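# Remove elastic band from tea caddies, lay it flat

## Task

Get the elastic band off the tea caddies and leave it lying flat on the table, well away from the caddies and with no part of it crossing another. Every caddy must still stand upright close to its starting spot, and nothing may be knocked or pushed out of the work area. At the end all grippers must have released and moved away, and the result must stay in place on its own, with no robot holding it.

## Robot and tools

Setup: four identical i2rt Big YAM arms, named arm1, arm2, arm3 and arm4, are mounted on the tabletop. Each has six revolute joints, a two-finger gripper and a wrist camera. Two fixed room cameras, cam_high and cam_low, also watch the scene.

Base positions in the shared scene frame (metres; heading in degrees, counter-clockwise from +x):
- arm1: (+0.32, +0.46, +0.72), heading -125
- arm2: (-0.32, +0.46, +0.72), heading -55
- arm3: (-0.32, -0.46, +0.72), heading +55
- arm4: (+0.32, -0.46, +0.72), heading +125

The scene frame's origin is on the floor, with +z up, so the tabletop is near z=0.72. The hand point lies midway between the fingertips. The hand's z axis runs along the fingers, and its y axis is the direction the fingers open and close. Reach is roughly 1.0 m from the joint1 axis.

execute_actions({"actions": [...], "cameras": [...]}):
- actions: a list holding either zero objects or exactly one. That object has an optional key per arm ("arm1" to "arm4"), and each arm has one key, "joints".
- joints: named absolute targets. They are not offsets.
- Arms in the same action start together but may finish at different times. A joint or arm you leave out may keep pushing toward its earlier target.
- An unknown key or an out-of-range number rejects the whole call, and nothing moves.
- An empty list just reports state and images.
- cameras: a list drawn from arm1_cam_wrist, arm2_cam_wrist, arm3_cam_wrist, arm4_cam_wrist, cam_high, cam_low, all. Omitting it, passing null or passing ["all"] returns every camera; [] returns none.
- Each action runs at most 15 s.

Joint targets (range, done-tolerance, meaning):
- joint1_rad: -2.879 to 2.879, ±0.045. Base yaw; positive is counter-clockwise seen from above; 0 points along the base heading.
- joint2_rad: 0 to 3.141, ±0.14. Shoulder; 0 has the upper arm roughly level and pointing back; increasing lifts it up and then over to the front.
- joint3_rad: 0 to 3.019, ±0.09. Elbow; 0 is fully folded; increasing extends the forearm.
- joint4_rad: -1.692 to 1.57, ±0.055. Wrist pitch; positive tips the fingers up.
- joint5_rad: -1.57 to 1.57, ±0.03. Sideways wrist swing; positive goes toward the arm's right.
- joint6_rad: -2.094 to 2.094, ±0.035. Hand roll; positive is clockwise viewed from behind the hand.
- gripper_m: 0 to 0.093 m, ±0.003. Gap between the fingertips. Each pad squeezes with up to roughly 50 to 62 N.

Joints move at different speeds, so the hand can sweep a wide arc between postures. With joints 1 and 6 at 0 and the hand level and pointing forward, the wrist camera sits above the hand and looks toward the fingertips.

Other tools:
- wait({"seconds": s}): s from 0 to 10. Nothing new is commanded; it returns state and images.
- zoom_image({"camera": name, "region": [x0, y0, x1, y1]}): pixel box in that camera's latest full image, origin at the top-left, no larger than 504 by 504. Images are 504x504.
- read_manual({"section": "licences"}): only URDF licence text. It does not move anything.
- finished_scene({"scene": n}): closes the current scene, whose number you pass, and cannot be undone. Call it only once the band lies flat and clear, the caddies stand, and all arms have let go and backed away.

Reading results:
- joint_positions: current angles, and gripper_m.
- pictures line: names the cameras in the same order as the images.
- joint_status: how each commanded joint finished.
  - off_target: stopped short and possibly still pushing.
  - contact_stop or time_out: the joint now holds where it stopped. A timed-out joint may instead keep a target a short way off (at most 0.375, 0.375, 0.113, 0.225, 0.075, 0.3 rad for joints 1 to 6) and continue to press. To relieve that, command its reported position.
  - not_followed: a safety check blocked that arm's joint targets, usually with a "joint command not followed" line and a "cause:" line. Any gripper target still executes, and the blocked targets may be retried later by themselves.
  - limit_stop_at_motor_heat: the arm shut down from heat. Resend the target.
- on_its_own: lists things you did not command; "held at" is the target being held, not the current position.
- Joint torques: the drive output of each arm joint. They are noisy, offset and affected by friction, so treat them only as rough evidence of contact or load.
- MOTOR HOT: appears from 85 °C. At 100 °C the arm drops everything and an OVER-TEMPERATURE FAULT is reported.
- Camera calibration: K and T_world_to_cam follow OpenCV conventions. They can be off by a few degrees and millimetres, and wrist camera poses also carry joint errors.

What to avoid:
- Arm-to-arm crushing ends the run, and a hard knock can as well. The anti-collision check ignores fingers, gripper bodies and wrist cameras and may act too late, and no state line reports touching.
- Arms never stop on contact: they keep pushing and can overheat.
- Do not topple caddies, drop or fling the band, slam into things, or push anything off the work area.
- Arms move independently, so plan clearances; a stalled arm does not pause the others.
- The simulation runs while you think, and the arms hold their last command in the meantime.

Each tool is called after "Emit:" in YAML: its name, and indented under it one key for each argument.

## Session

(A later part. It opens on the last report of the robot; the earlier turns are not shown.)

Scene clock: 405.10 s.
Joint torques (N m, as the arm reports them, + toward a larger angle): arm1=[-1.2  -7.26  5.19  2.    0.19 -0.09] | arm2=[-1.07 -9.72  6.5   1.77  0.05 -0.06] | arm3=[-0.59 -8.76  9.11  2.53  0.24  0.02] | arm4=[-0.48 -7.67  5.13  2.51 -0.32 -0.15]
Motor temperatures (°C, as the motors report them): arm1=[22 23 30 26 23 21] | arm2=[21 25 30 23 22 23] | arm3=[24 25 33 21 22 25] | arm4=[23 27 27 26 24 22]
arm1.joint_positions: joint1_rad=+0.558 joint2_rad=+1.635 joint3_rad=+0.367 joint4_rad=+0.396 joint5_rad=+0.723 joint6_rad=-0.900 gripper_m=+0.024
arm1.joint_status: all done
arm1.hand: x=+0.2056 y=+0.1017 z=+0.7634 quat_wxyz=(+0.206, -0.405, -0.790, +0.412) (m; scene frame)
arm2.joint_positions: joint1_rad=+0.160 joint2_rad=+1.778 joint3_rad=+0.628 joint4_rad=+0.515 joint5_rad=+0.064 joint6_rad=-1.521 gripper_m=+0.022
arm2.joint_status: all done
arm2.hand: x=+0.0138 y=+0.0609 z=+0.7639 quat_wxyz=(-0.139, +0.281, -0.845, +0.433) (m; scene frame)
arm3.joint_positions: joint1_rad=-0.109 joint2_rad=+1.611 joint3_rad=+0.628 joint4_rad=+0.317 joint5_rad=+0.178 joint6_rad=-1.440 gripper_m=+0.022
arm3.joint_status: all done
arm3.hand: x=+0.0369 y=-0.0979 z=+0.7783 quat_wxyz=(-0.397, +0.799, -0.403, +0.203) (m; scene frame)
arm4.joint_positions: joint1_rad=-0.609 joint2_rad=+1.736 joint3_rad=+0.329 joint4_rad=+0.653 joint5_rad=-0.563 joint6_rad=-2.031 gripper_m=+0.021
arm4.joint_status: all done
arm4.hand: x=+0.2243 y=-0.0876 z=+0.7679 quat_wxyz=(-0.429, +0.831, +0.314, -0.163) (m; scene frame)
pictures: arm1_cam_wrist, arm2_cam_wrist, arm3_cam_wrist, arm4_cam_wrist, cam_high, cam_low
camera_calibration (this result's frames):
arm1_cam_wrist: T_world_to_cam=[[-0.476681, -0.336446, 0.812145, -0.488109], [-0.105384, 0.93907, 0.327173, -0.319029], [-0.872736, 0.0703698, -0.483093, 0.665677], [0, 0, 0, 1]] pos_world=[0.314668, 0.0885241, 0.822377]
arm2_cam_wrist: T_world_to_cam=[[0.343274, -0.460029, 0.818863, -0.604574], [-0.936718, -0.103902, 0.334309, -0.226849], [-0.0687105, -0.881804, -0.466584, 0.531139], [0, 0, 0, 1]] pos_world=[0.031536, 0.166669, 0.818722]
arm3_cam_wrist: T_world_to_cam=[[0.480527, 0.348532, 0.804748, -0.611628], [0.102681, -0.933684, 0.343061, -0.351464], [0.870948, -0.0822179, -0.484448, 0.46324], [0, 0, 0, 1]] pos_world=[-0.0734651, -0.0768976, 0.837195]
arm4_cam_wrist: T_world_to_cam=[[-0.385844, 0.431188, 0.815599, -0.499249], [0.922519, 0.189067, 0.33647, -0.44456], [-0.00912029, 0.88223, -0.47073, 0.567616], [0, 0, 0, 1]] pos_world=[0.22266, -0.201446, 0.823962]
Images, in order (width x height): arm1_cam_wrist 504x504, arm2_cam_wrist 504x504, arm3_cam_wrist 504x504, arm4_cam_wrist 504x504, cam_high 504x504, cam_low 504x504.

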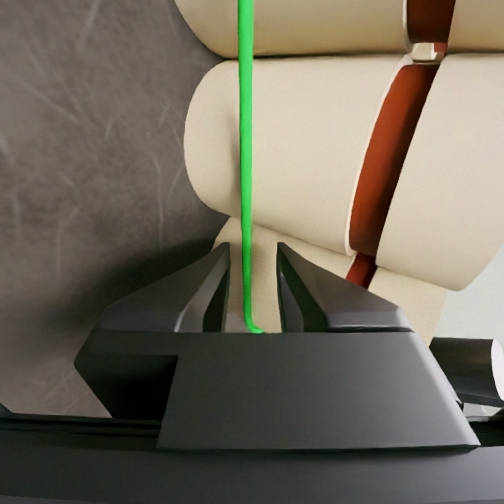

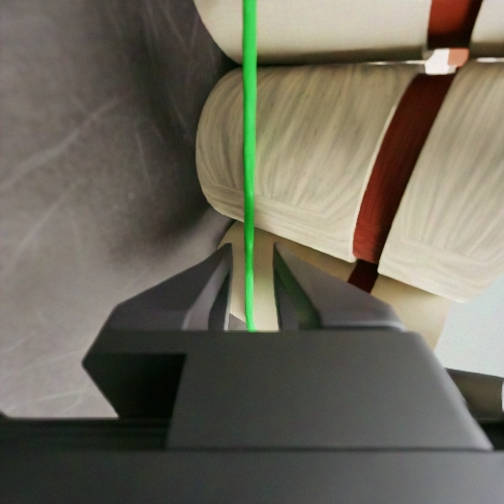

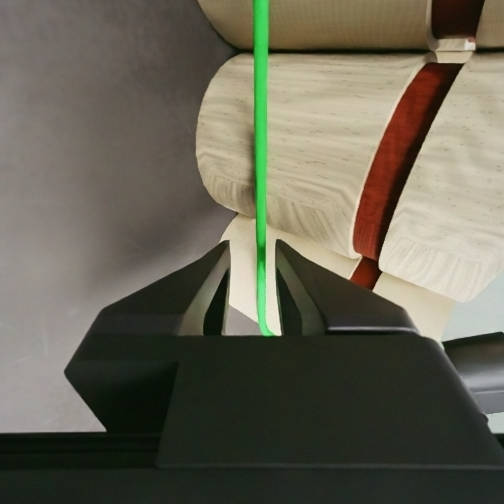

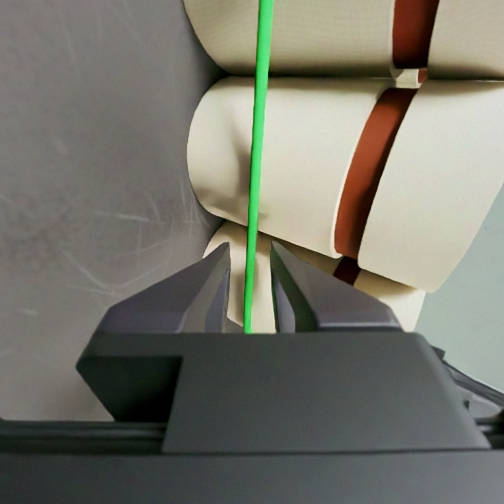

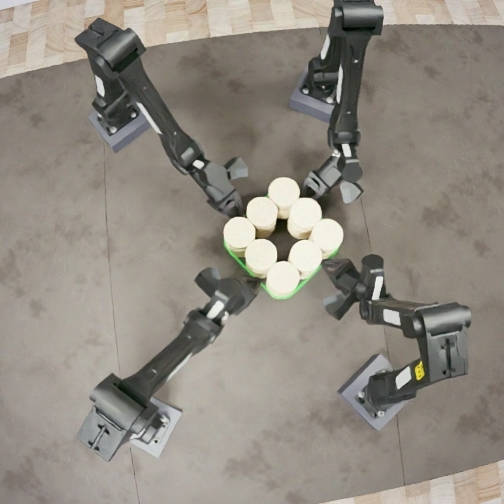

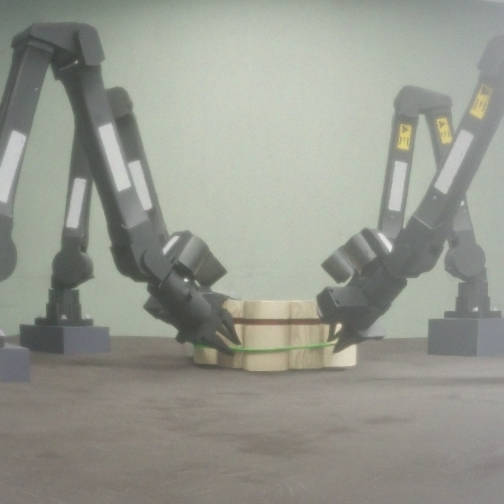

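Emit:
zoom_image:
  camera: "cam_low"
  region: [180, 290, 380, 390]

Emit:
zoom_image:
  camera: "cam_high"
  region: [235, 250, 345, 310]

Emit:
zoom_image:
  camera: "arm2_cam_wrist"
  region: [190, 200, 330, 340]

Emit:
zoom_image:
  camera: "arm4_cam_wrist"
  region: [190, 200, 330, 340]

Region (180, 290, 380, 390) of cam_low's 504x504 image, scaled by 2.520, with more detail than that image has.

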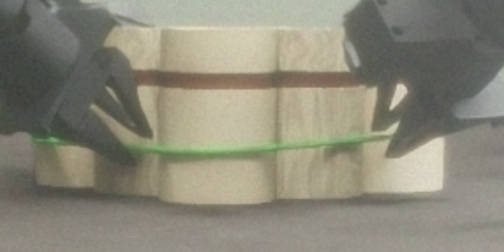

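Region (235, 250, 345, 310) of cam_high's 504x504 image, scaled by 4.582, with more detail than that image has; it fills the top 275 rows of this view, and the rest is white.

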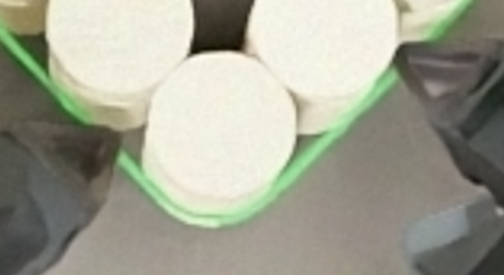

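Region (190, 200, 330, 340) of arm2_cam_wrist's 504x504 image, scaled by 3.600, with more detail than that image has.

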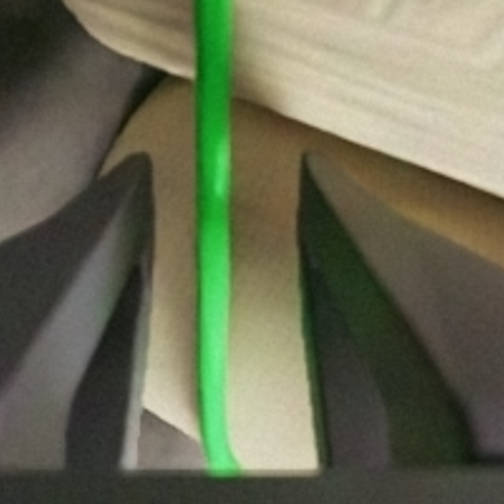

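Region (190, 200, 330, 340) of arm4_cam_wrist's 504x504 image, scaled by 3.600, with more detail than that image has.

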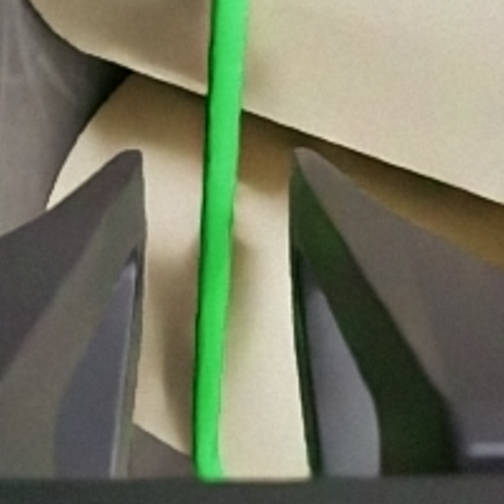

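Emit:
zoom_image:
  camera: "cam_low"
  region: [310, 320, 360, 370]

Emit:
zoom_image:
  camera: "cam_low"
  region: [210, 320, 260, 370]

Emit:
zoom_image:
  camera: "arm3_cam_wrist"
  region: [190, 200, 330, 340]

Emit:
zoom_image:
  camera: "arm1_cam_wrist"
  region: [190, 200, 330, 340]

Region (310, 320, 360, 370) of cam_low's 504x504 image, scaled by 10.080, with more detail than that image has.

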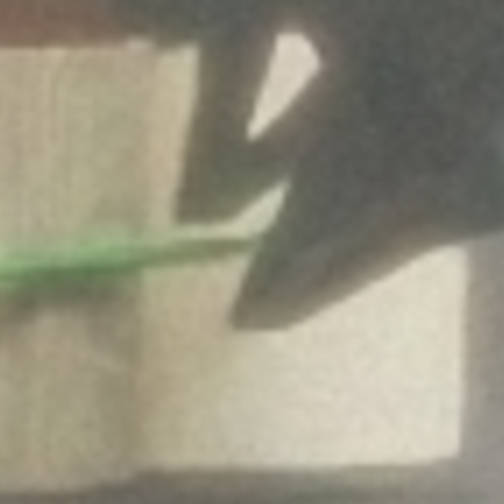

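Region (210, 320, 260, 370) of cam_low's 504x504 image, scaled by 10.080, with more detail than that image has.

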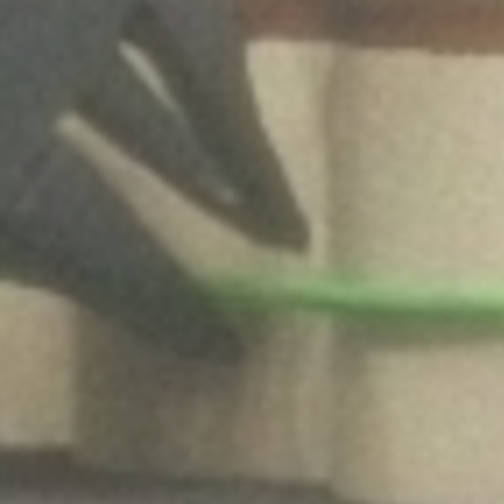

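Region (190, 200, 330, 340) of arm3_cam_wrist's 504x504 image, scaled by 3.600, with more detail than that image has.

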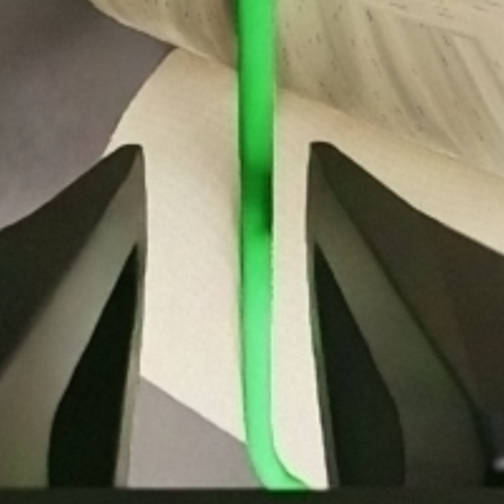

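Region (190, 200, 330, 340) of arm1_cam_wrist's 504x504 image, scaled by 3.600, with more detail than that image has.

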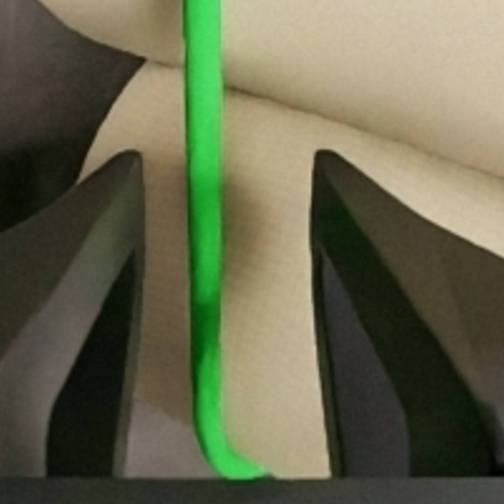

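Emit:
execute_actions:
  actions:
    - {"arm1":{"joints":{"joint1_rad":0.545,"joint2_rad":1.669,"joint3_rad":0.406,"gripper_m":0.016}},"arm2":{"joints":{"joint2_rad":1.820,"joint3_rad":0.664,"gripper_m":0.015}},"arm3":{"joints":{"joint1_rad":-0.132,"joint2_rad":1.650,"joint3_rad":0.686,"gripper_m":0.017}},"arm4":{"joints":{"joint2_rad":1.766,"joint3_rad":0.370,"gripper_m":0.015}}}

Scene clock: 485.00 s.
Joint torques (N m, as the arm reports them, + toward a larger angle): arm1=[-1.38 -7.56  5.24  2.01  0.2  -0.08] | arm2=[-1.09 -9.74  6.4   1.83  0.03 -0.15] | arm3=[-0.38 -8.67  8.88  2.45  0.23  0.02] | arm4=[-0.35 -7.92  5.16  2.35 -0.34 -0.16]
Motor temperatures (°C, as the motors report them): arm1=[22 23 30 26 23 21] | arm2=[21 25 30 23 22 23] | arm3=[24 25 34 21 22 25] | arm4=[23 27 27 26 24 22]
arm1.joint_positions: joint1_rad=+0.555 joint2_rad=+1.667 joint3_rad=+0.378 joint4_rad=+0.396 joint5_rad=+0.723 joint6_rad=-0.901 gripper_m=+0.016
arm1.joint_status: all done
arm1.hand: x=+0.2044 y=+0.1013 z=+0.7552 quat_wxyz=(+0.211, -0.404, -0.794, +0.403) (m; scene frame)
arm2.joint_positions: joint1_rad=+0.160 joint2_rad=+1.792 joint3_rad=+0.636 joint4_rad=+0.515 joint5_rad=+0.064 joint6_rad=-1.521 gripper_m=+0.015
arm2.joint_status: all done
arm2.hand: x=+0.0149 y=+0.0595 z=+0.7596 quat_wxyz=(-0.138, +0.281, -0.847, +0.430) (m; scene frame)
arm3.joint_positions: joint1_rad=-0.117 joint2_rad=+1.627 joint3_rad=+0.647 joint4_rad=+0.317 joint5_rad=+0.178 joint6_rad=-1.440 gripper_m=+0.017
arm3.joint_status: all done
arm3.hand: x=+0.0450 y=-0.0953 z=+0.7780 quat_wxyz=(-0.398, +0.796, -0.407, +0.205) (m; scene frame)
arm4.joint_positions: joint1_rad=-0.609 joint2_rad=+1.760 joint3_rad=+0.348 joint4_rad=+0.653 joint5_rad=-0.563 joint6_rad=-2.031 gripper_m=+0.015
arm4.joint_status: all done
arm4.hand: x=+0.2243 y=-0.0815 z=+0.7636 quat_wxyz=(-0.427, +0.832, +0.314, -0.164) (m; scene frame)
pictures: arm1_cam_wrist, arm2_cam_wrist, arm3_cam_wrist, arm4_cam_wrist, cam_high, cam_low
camera_calibration (this result's frames):
arm1_cam_wrist: T_world_to_cam=[[-0.47766, -0.352452, 0.804747, -0.474699], [-0.102441, 0.932096, 0.347423, -0.331281], [-0.872552, 0.0835114, -0.481331, 0.657978], [0, 0, 0, 1]] pos_world=[0.313439, 0.0865283, 0.813812]
arm2_cam_wrist: T_world_to_cam=[[0.346733, -0.464038, 0.815135, -0.599042], [-0.93529, -0.105482, 0.337795, -0.227019], [-0.0707679, -0.879512, -0.470585, 0.530886], [0, 0, 0, 1]] pos_world=[0.0329489, 0.164996, 0.814812]
arm3_cam_wrist: T_world_to_cam=[[0.482053, 0.342837, 0.80628, -0.617967], [0.0942547, -0.935214, 0.341309, -0.34813], [0.871058, -0.0885331, -0.483136, 0.454682], [0, 0, 0, 1]] pos_world=[-0.0653484, -0.0734591, 0.836748]
arm4_cam_wrist: T_world_to_cam=[[-0.385888, 0.43523, 0.813428, -0.496375], [0.922501, 0.190726, 0.335582, -0.443378], [-0.00908637, 0.879885, -0.475099, 0.563384], [0, 0, 0, 1]] pos_world=[0.222591, -0.195112, 0.820218]
Images, in order (width x height): arm1_cam_wrist 504x504, arm2_cam_wrist 504x504, arm3_cam_wrist 504x504, arm4_cam_wrist 504x504, cam_high 504x504, cam_low 504x504.

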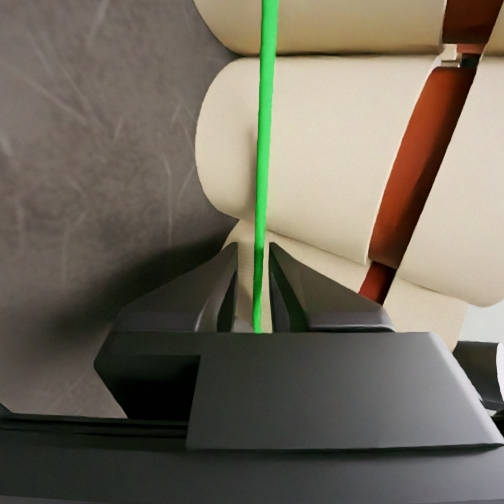

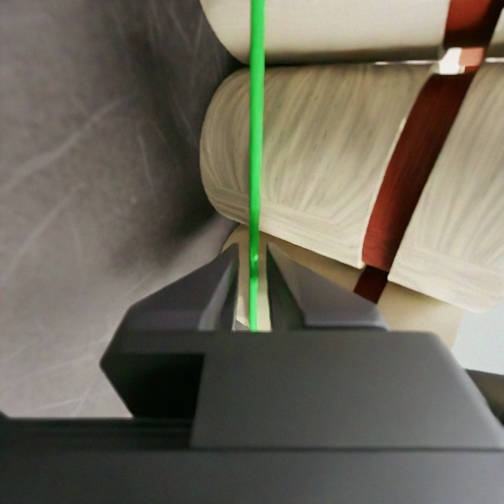

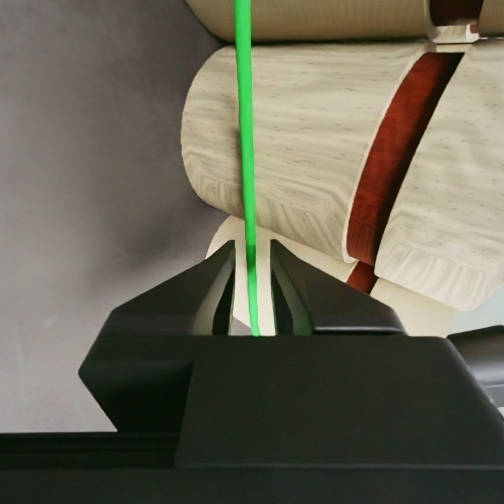

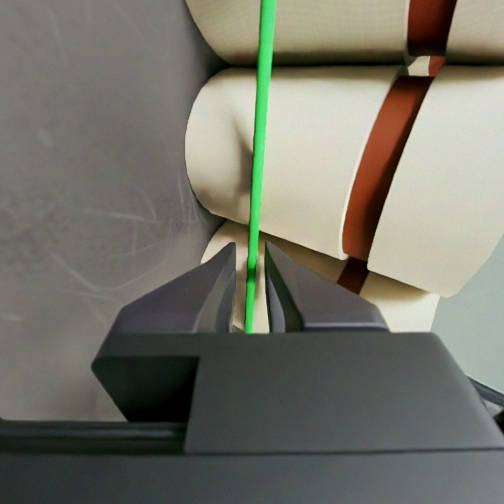

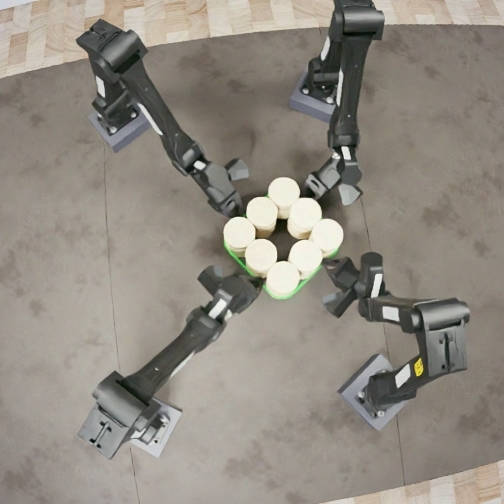

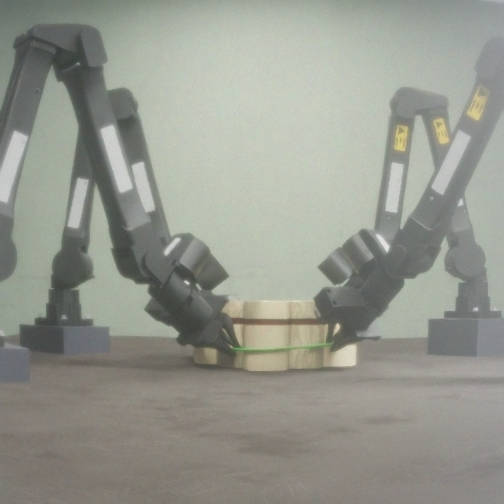

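Emit:
execute_actions:
  actions:
    - {"arm1":{"joints":{"gripper_m":0.0}},"arm2":{"joints":{"gripper_m":0.0}},"arm3":{"joints":{"gripper_m":0.0}},"arm4":{"joints":{"gripper_m":0.0}}}

Scene clock: 492.07 s.
Joint torques (N m, as the arm reports them, + toward a larger angle): arm1=[-1.38 -7.66  5.23  2.02  0.19 -0.08] | arm2=[-0.86 -9.31  6.57  1.79  0.07 -0.12] | arm3=[-0.92 -9.45  9.02  2.48  0.24  0.01] | arm4=[-0.39 -7.93  5.17  2.46 -0.37 -0.17]
Motor temperatures (°C, as the motors report them): arm1=[22 23 30 26 23 21] | arm2=[21 25 30 23 22 23] | arm3=[24 25 34 21 22 25] | arm4=[23 27 27 26 24 22]
arm1.joint_positions: joint1_rad=+0.555 joint2_rad=+1.667 joint3_rad=+0.378 joint4_rad=+0.396 joint5_rad=+0.723 joint6_rad=-0.901 gripper_m=+0.002
arm1.joint_status: all done
arm1.hand: x=+0.2044 y=+0.1013 z=+0.7552 quat_wxyz=(+0.211, -0.404, -0.794, +0.403) (m; scene frame)
arm2.joint_positions: joint1_rad=+0.160 joint2_rad=+1.792 joint3_rad=+0.636 joint4_rad=+0.515 joint5_rad=+0.064 joint6_rad=-1.521 gripper_m=+0.002
arm2.joint_status: all done
arm2.hand: x=+0.0149 y=+0.0595 z=+0.7596 quat_wxyz=(-0.138, +0.281, -0.847, +0.430) (m; scene frame)
arm3.joint_positions: joint1_rad=-0.117 joint2_rad=+1.627 joint3_rad=+0.647 joint4_rad=+0.317 joint5_rad=+0.178 joint6_rad=-1.440 gripper_m=+0.002
arm3.joint_status: all done
arm3.hand: x=+0.0450 y=-0.0953 z=+0.7780 quat_wxyz=(-0.398, +0.796, -0.407, +0.205) (m; scene frame)
arm4.joint_positions: joint1_rad=-0.609 joint2_rad=+1.760 joint3_rad=+0.348 joint4_rad=+0.653 joint5_rad=-0.563 joint6_rad=-2.031 gripper_m=+0.002
arm4.joint_status: all done
arm4.hand: x=+0.2243 y=-0.0815 z=+0.7636 quat_wxyz=(-0.427, +0.832, +0.314, -0.164) (m; scene frame)
pictures: arm1_cam_wrist, arm2_cam_wrist, arm3_cam_wrist, arm4_cam_wrist, cam_high, cam_low
camera_calibration (this result's frames):
arm1_cam_wrist: T_world_to_cam=[[-0.477438, -0.352762, 0.804744, -0.47471], [-0.102587, 0.931986, 0.347676, -0.331431], [-0.872656, 0.0834375, -0.481154, 0.657874], [0, 0, 0, 1]] pos_world=[0.313453, 0.0865379, 0.813789]
arm2_cam_wrist: T_world_to_cam=[[0.346733, -0.464038, 0.815135, -0.599042], [-0.93529, -0.105482, 0.337795, -0.227019], [-0.0707679, -0.879512, -0.470585, 0.530886], [0, 0, 0, 1]] pos_world=[0.0329489, 0.164996, 0.814812]
arm3_cam_wrist: T_world_to_cam=[[0.482053, 0.342837, 0.80628, -0.617967], [0.0942547, -0.935214, 0.341309, -0.34813], [0.871058, -0.0885331, -0.483136, 0.454682], [0, 0, 0, 1]] pos_world=[-0.0653484, -0.0734591, 0.836748]
arm4_cam_wrist: T_world_to_cam=[[-0.385888, 0.43523, 0.813428, -0.496375], [0.922501, 0.190726, 0.335582, -0.443378], [-0.00908637, 0.879885, -0.475099, 0.563384], [0, 0, 0, 1]] pos_world=[0.222591, -0.195112, 0.820218]
Images, in order (width x height): arm1_cam_wrist 504x504, arm2_cam_wrist 504x504, arm3_cam_wrist 504x504, arm4_cam_wrist 504x504, cam_high 504x504, cam_low 504x504.

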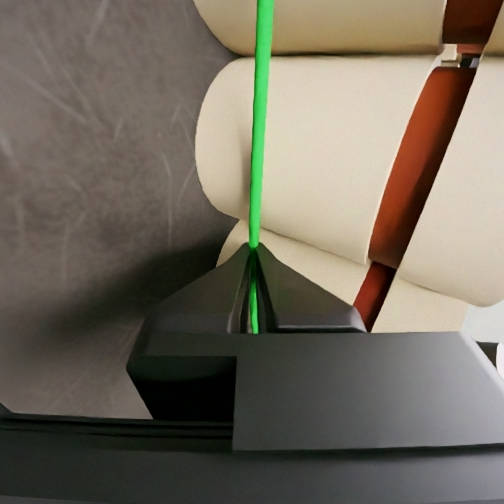

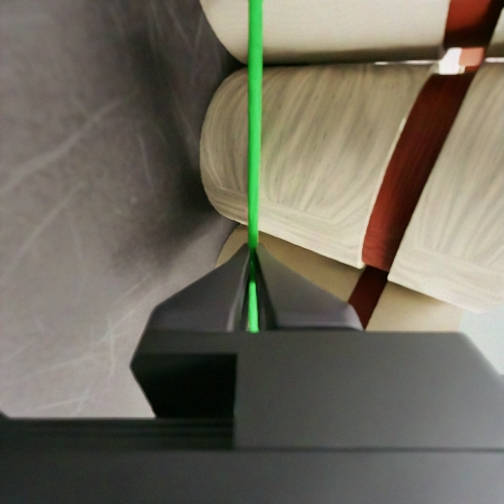

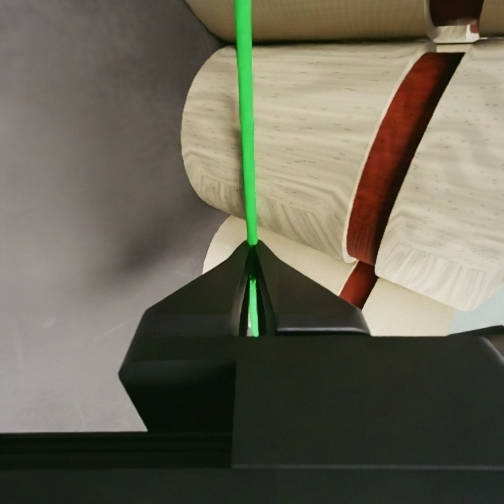

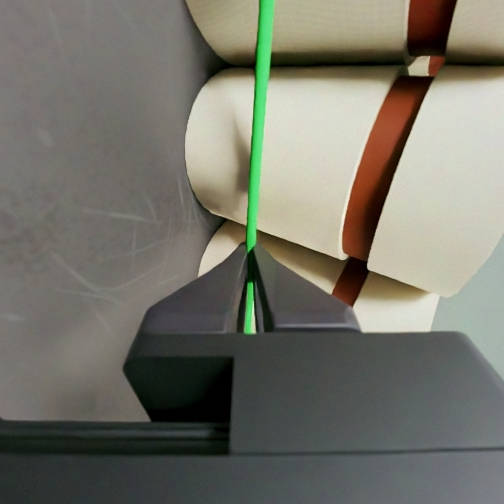

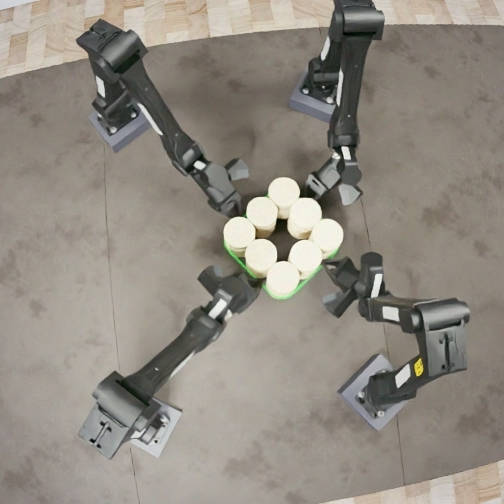

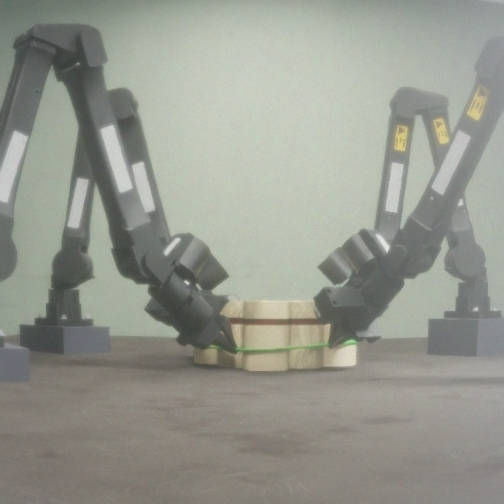

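Emit:
zoom_image:
  camera: "arm1_cam_wrist"
  region: [210, 220, 300, 310]

Emit:
zoom_image:
  camera: "arm2_cam_wrist"
  region: [210, 220, 300, 310]

Emit:
zoom_image:
  camera: "arm3_cam_wrist"
  region: [210, 220, 300, 310]

Emit:
zoom_image:
  camera: "arm4_cam_wrist"
  region: [210, 220, 300, 310]

Emit:
zoom_image:
  camera: "cam_high"
  region: [210, 165, 360, 315]

Region (210, 220, 300, 310) of arm1_cam_wrist's 504x504 image, scaled by 5.600, with more detail than that image has.

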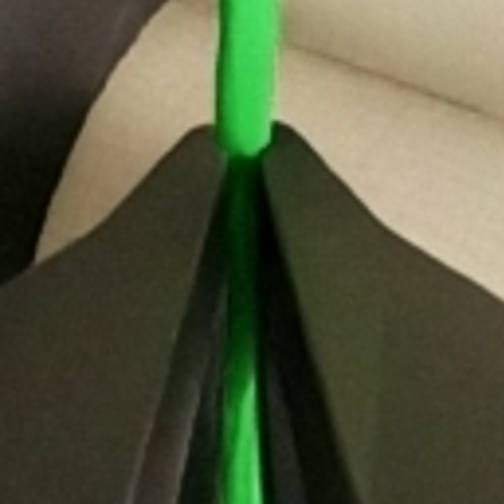

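Region (210, 220, 300, 310) of arm2_cam_wrist's 504x504 image, scaled by 5.600, with more detail than that image has.

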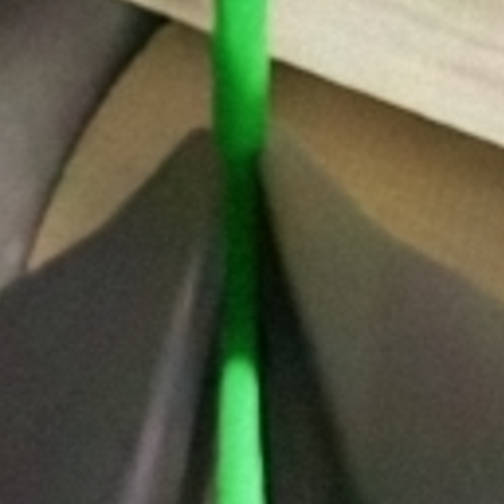

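Region (210, 220, 300, 310) of arm3_cam_wrist's 504x504 image, scaled by 5.600, with more detail than that image has.

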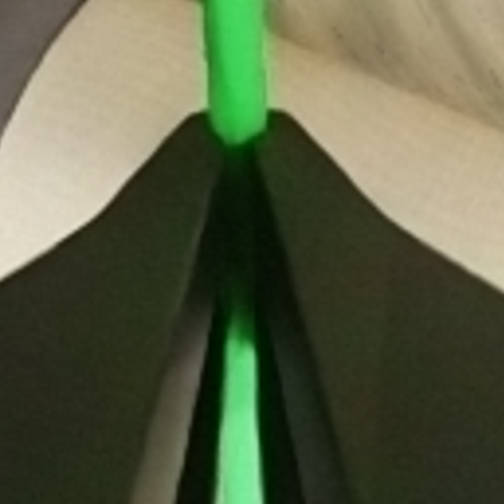

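Region (210, 220, 300, 310) of arm4_cam_wrist's 504x504 image, scaled by 5.600, with more detail than that image has.

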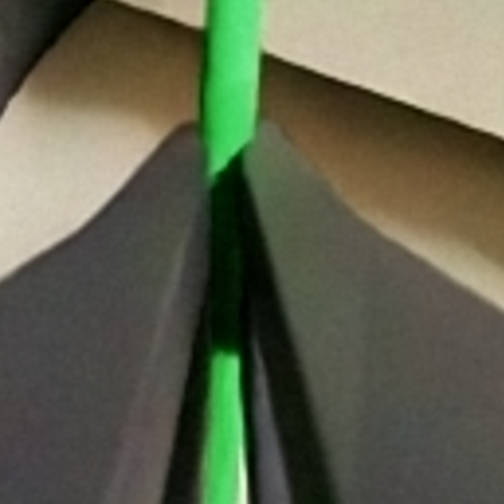

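Region (210, 165, 360, 315) of cam_high's 504x504 image, scaled by 3.360, with more detail than that image has.

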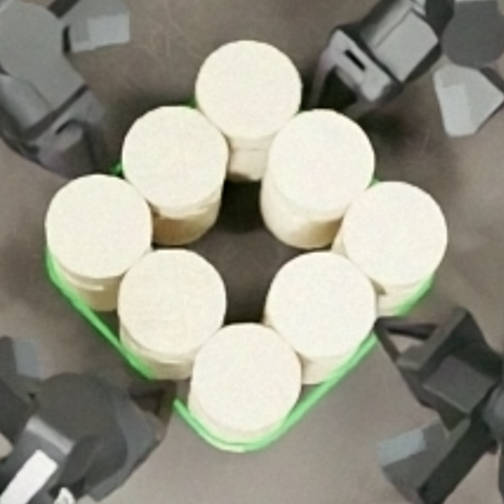

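Emit:
execute_actions:
  actions:
    - {"arm1":{"joints":{"joint1_rad":0.553,"joint2_rad":1.591,"joint3_rad":0.290,"joint4_rad":0.386}},"arm2":{"joints":{"joint1_rad":0.107,"joint2_rad":1.746,"joint3_rad":0.574,"joint4_rad":0.505}},"arm3":{"joints":{"joint1_rad":-0.169,"joint2_rad":1.569,"joint3_rad":0.581,"joint4_rad":0.307}},"arm4":{"joints":{"joint1_rad":-0.690,"joint4_rad":0.612}}}

Emit:
zoom_image:
  camera: "cam_high"
  region: [210, 165, 360, 315]

Scene clock: 612.87 s.
Joint torques (N m, as the arm reports them, + toward a larger angle): arm1=[-0.71 -7.25  1.96  0.98  0.19 -0.07] | arm2=[ -0.92 -12.6    3.68   1.14   0.11  -0.14] | arm3=[ -0.58 -10.58   5.     1.51   0.24   0.03] | arm4=[-1.55 -7.75  4.25  1.   -0.04 -0.16]
Motor temperatures (°C, as the motors report them): arm1=[22 23 30 26 23 21] | arm2=[21 25 31 23 21 23] | arm3=[24 25 34 21 22 25] | arm4=[23 27 26 26 24 22]
arm1.joint_positions: joint1_rad=+0.555 joint2_rad=+1.596 joint3_rad=+0.303 joint4_rad=+0.396 joint5_rad=+0.723 joint6_rad=-0.902 gripper_m=+0.002
arm1.joint_status: all done
arm1.hand: x=+0.2045 y=+0.1298 z=+0.7608 quat_wxyz=(+0.212, -0.403, -0.795, +0.401) (m; scene frame)
arm2.joint_positions: joint1_rad=+0.119 joint2_rad=+1.758 joint3_rad=+0.590 joint4_rad=+0.515 joint5_rad=+0.063 joint6_rad=-1.522 gripper_m=+0.002
arm2.joint_status: all done
arm2.hand: x=-0.0132 y=+0.0603 z=+0.7603 quat_wxyz=(-0.127, +0.265, -0.855, +0.428) (m; scene frame)
arm3.joint_positions: joint1_rad=-0.153 joint2_rad=+1.584 joint3_rad=+0.595 joint4_rad=+0.317 joint5_rad=+0.178 joint6_rad=-1.442 gripper_m=+0.002
arm3.joint_status: all done
arm3.hand: x=+0.0436 y=-0.1235 z=+0.7776 quat_wxyz=(-0.390, +0.791, -0.421, +0.211) (m; scene frame)
arm4.joint_positions: joint1_rad=-0.681 joint2_rad=+1.760 joint3_rad=+0.357 joint4_rad=+0.625 joint5_rad=-0.573 joint6_rad=-2.033 gripper_m=+0.002
arm4.joint_status: all done
arm4.hand: x=+0.2501 y=-0.0759 z=+0.7617 quat_wxyz=(-0.425, +0.845, +0.284, -0.156) (m; scene frame)
pictures: arm1_cam_wrist, arm2_cam_wrist, arm3_cam_wrist, arm4_cam_wrist, cam_high, cam_low
camera_calibration (this result's frames):
arm1_cam_wrist: T_world_to_cam=[[-0.476775, -0.356459, 0.803506, -0.467829], [-0.103047, 0.93045, 0.351631, -0.36263], [-0.872964, 0.0848502, -0.480347, 0.65754], [0, 0, 0, 1]] pos_world=[0.313592, 0.114855, 0.819263]
arm2_cam_wrist: T_world_to_cam=[[0.334227, -0.484862, 0.808209, -0.583168], [-0.936118, -0.0712158, 0.344399, -0.260642], [-0.109429, -0.871686, -0.477691, 0.534299], [0, 0, 0, 1]] pos_world=[0.00938673, 0.164423, 0.816315]
arm3_cam_wrist: T_world_to_cam=[[0.498669, 0.331437, 0.800923, -0.605287], [0.0633991, -0.93548, 0.347646, -0.377932], [0.864471, -0.122583, -0.487508, 0.45271], [0, 0, 0, 1]] pos_world=[-0.0655557, -0.0974389, 0.836874]
arm4_cam_wrist: T_world_to_cam=[[-0.352078, 0.473732, 0.807229, -0.488139], [0.934937, 0.137477, 0.327098, -0.468391], [0.0439811, 0.869872, -0.491312, 0.556039], [0, 0, 0, 1]] pos_world=[0.241598, -0.188043, 0.820438]
Images, in order (width x height): arm1_cam_wrist 504x504, arm2_cam_wrist 504x504, arm3_cam_wrist 504x504, arm4_cam_wrist 504x504, cam_high 504x504, cam_low 504x504.

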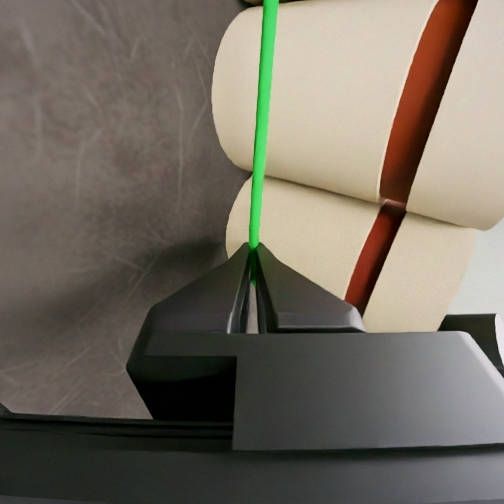

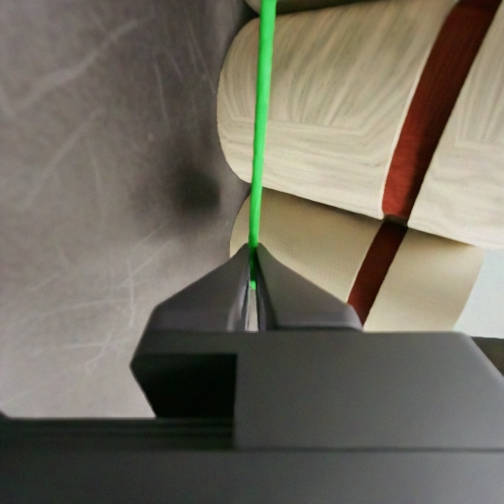

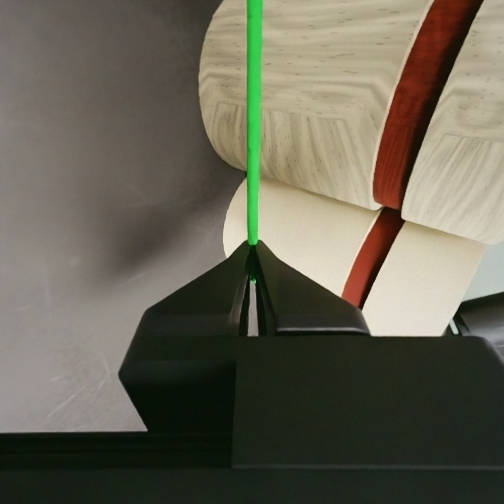

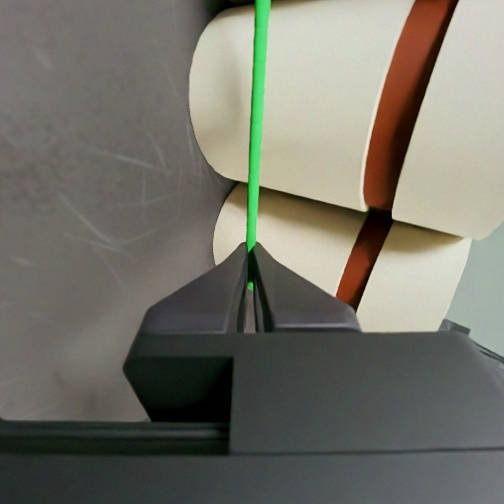

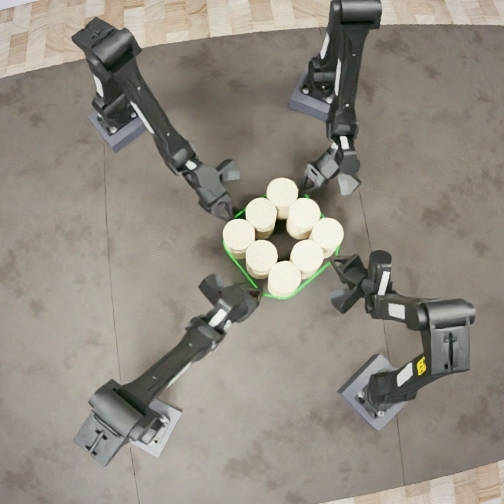

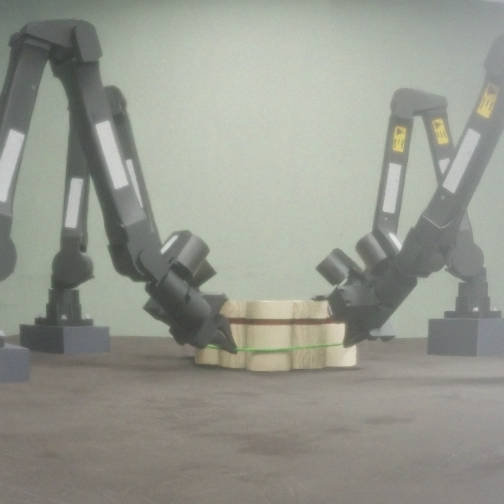

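Region (210, 165, 360, 315) of cam_high's 504x504 image, scaled by 3.360, with more detail than that image has.

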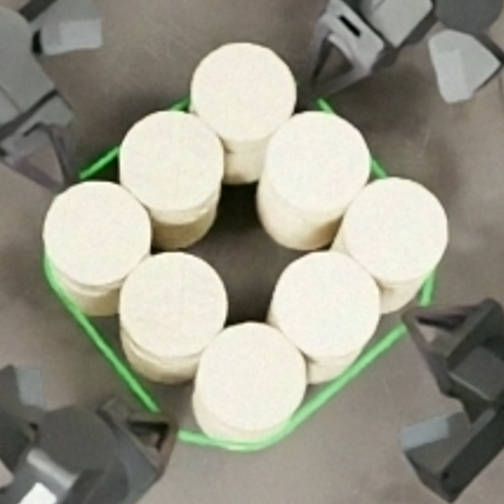

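Emit:
execute_actions:
  actions:
    - {"arm1":{"joints":{"joint1_rad":0.478,"joint2_rad":1.550,"joint3_rad":0.220}},"arm2":{"joints":{"joint1_rad":0.020}},"arm3":{"joints":{"joint1_rad":-0.253}},"arm4":{"joints":{"joint1_rad":-0.788,"joint3_rad":0.397}}}

Emit:
zoom_image:
  camera: "cam_high"
  region: [210, 165, 360, 315]

Scene clock: 725.17 s.
Joint torques (N m, as the arm reports them, + toward a larger angle): arm1=[-1.13 -6.2   0.52  0.75  0.5  -0.06] | arm2=[ -2.2  -11.79   3.52   1.11   0.69  -0.06] | arm3=[ -0.99 -11.3    4.93   1.4    0.91   0.02] | arm4=[-3.77 -8.29  4.16  1.2   0.56 -0.12]
Motor temperatures (°C, as the motors report them): arm1=[22 23 28 26 23 21] | arm2=[21 26 29 23 21 23] | arm3=[24 25 31 21 22 25] | arm4=[23 27 26 26 24 22]
arm1.joint_positions: joint1_rad=+0.484 joint2_rad=+1.550 joint3_rad=+0.249 joint4_rad=+0.401 joint5_rad=+0.715 joint6_rad=-0.904 gripper_m=+0.002
arm1.joint_status: all done
arm1.hand: x=+0.1840 y=+0.1587 z=+0.7619 quat_wxyz=(+0.223, -0.429, -0.783, +0.392) (m; scene frame)
arm2.joint_positions: joint1_rad=+0.047 joint2_rad=+1.757 joint3_rad=+0.591 joint4_rad=+0.515 joint5_rad=+0.047 joint6_rad=-1.525 gripper_m=+0.002
arm2.joint_status: all done
arm2.hand: x=-0.0398 y=+0.0403 z=+0.7613 quat_wxyz=(-0.119, +0.239, -0.862, +0.431) (m; scene frame)
arm3.joint_positions: joint1_rad=-0.227 joint2_rad=+1.584 joint3_rad=+0.595 joint4_rad=+0.317 joint5_rad=+0.161 joint6_rad=-1.443 gripper_m=+0.002
arm3.joint_status: all done
arm3.hand: x=+0.0657 y=-0.1488 z=+0.7773 quat_wxyz=(-0.385, +0.778, -0.446, +0.219) (m; scene frame)
arm4.joint_positions: joint1_rad=-0.755 joint2_rad=+1.760 joint3_rad=+0.389 joint4_rad=+0.622 joint5_rad=-0.590 joint6_rad=-2.035 gripper_m=+0.002
arm4.joint_status: all done
arm4.hand: x=+0.2782 y=-0.0566 z=+0.7696 quat_wxyz=(-0.443, +0.846, +0.259, -0.142) (m; scene frame)
pictures: arm1_cam_wrist, arm2_cam_wrist, arm3_cam_wrist, arm4_cam_wrist, cam_high, cam_low
camera_calibration (this result's frames):
arm1_cam_wrist: T_world_to_cam=[[-0.503615, -0.327475, 0.799457, -0.46476], [-0.0448372, 0.934035, 0.354356, -0.405398], [-0.862764, 0.142614, -0.485077, 0.630326], [0, 0, 0, 1]] pos_world=[0.291586, 0.136566, 0.820968]
arm2_cam_wrist: T_world_to_cam=[[0.299917, -0.505215, 0.809201, -0.586059], [-0.941347, -0.019227, 0.336891, -0.283884], [-0.154644, -0.862779, -0.48135, 0.515074], [0, 0, 0, 1]] pos_world=[-0.0118115, 0.142851, 0.817809]
arm3_cam_wrist: T_world_to_cam=[[0.522819, 0.295928, 0.799429, -0.61338], [0.0105456, -0.939982, 0.341061, -0.394918], [0.852378, -0.169883, -0.494561, 0.42956], [0, 0, 0, 1]] pos_world=[-0.0412965, -0.116724, 0.837488]
arm4_cam_wrist: T_world_to_cam=[[-0.317396, 0.468938, 0.824231, -0.516709], [0.94375, 0.0712277, 0.322896, -0.502819], [0.09271, 0.880355, -0.465167, 0.508809], [0, 0, 0, 1]] pos_world=[0.263362, -0.169814, 0.824927]
Images, in order (width x height): arm1_cam_wrist 504x504, arm2_cam_wrist 504x504, arm3_cam_wrist 504x504, arm4_cam_wrist 504x504, cam_high 504x504, cam_low 504x504.

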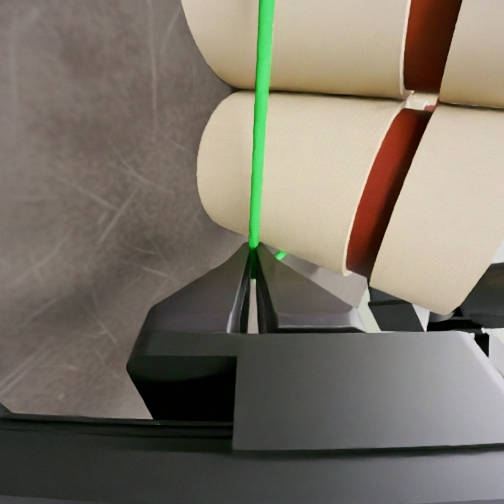

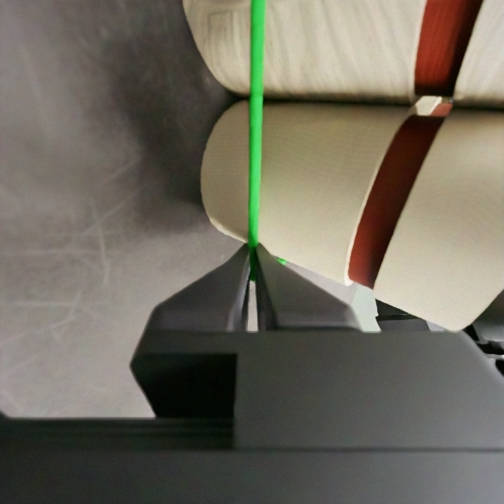

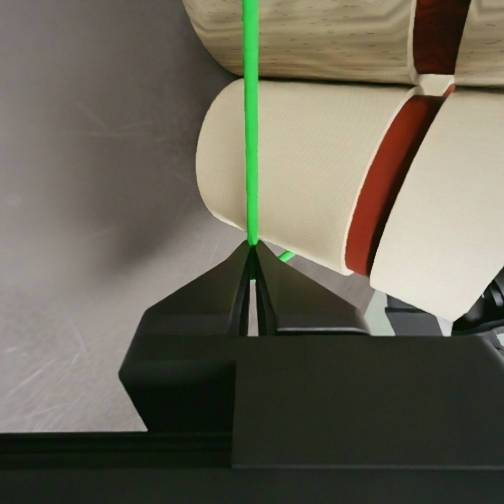

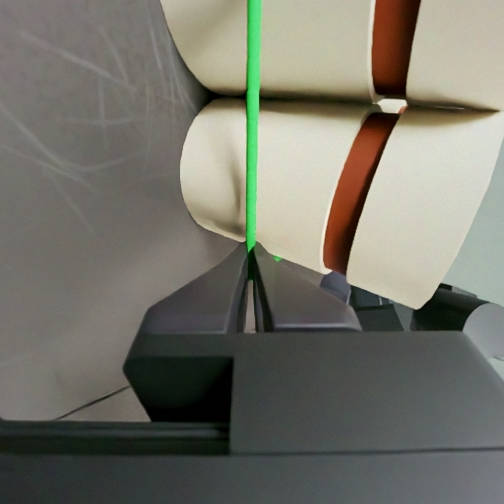

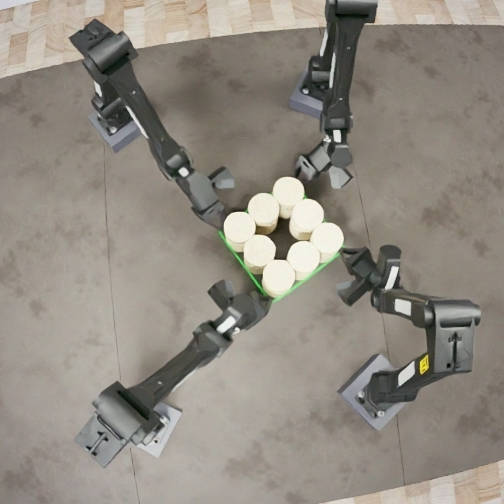

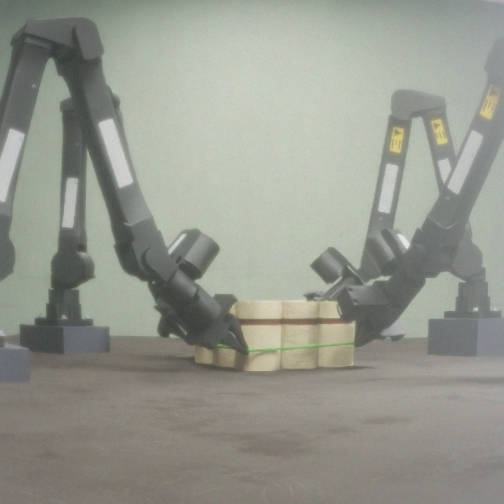

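Region (210, 165, 360, 315) of cam_high's 504x504 image, scaled by 3.360, with more detail than that image has.

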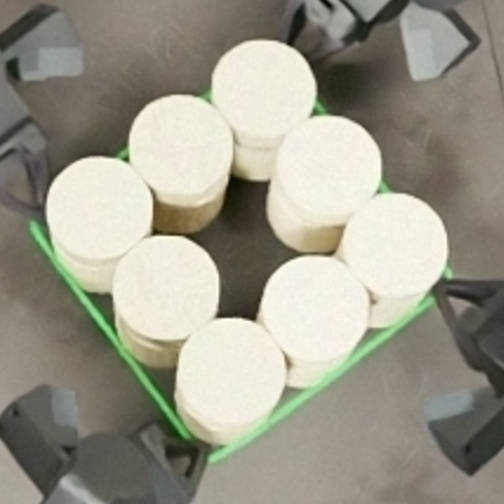

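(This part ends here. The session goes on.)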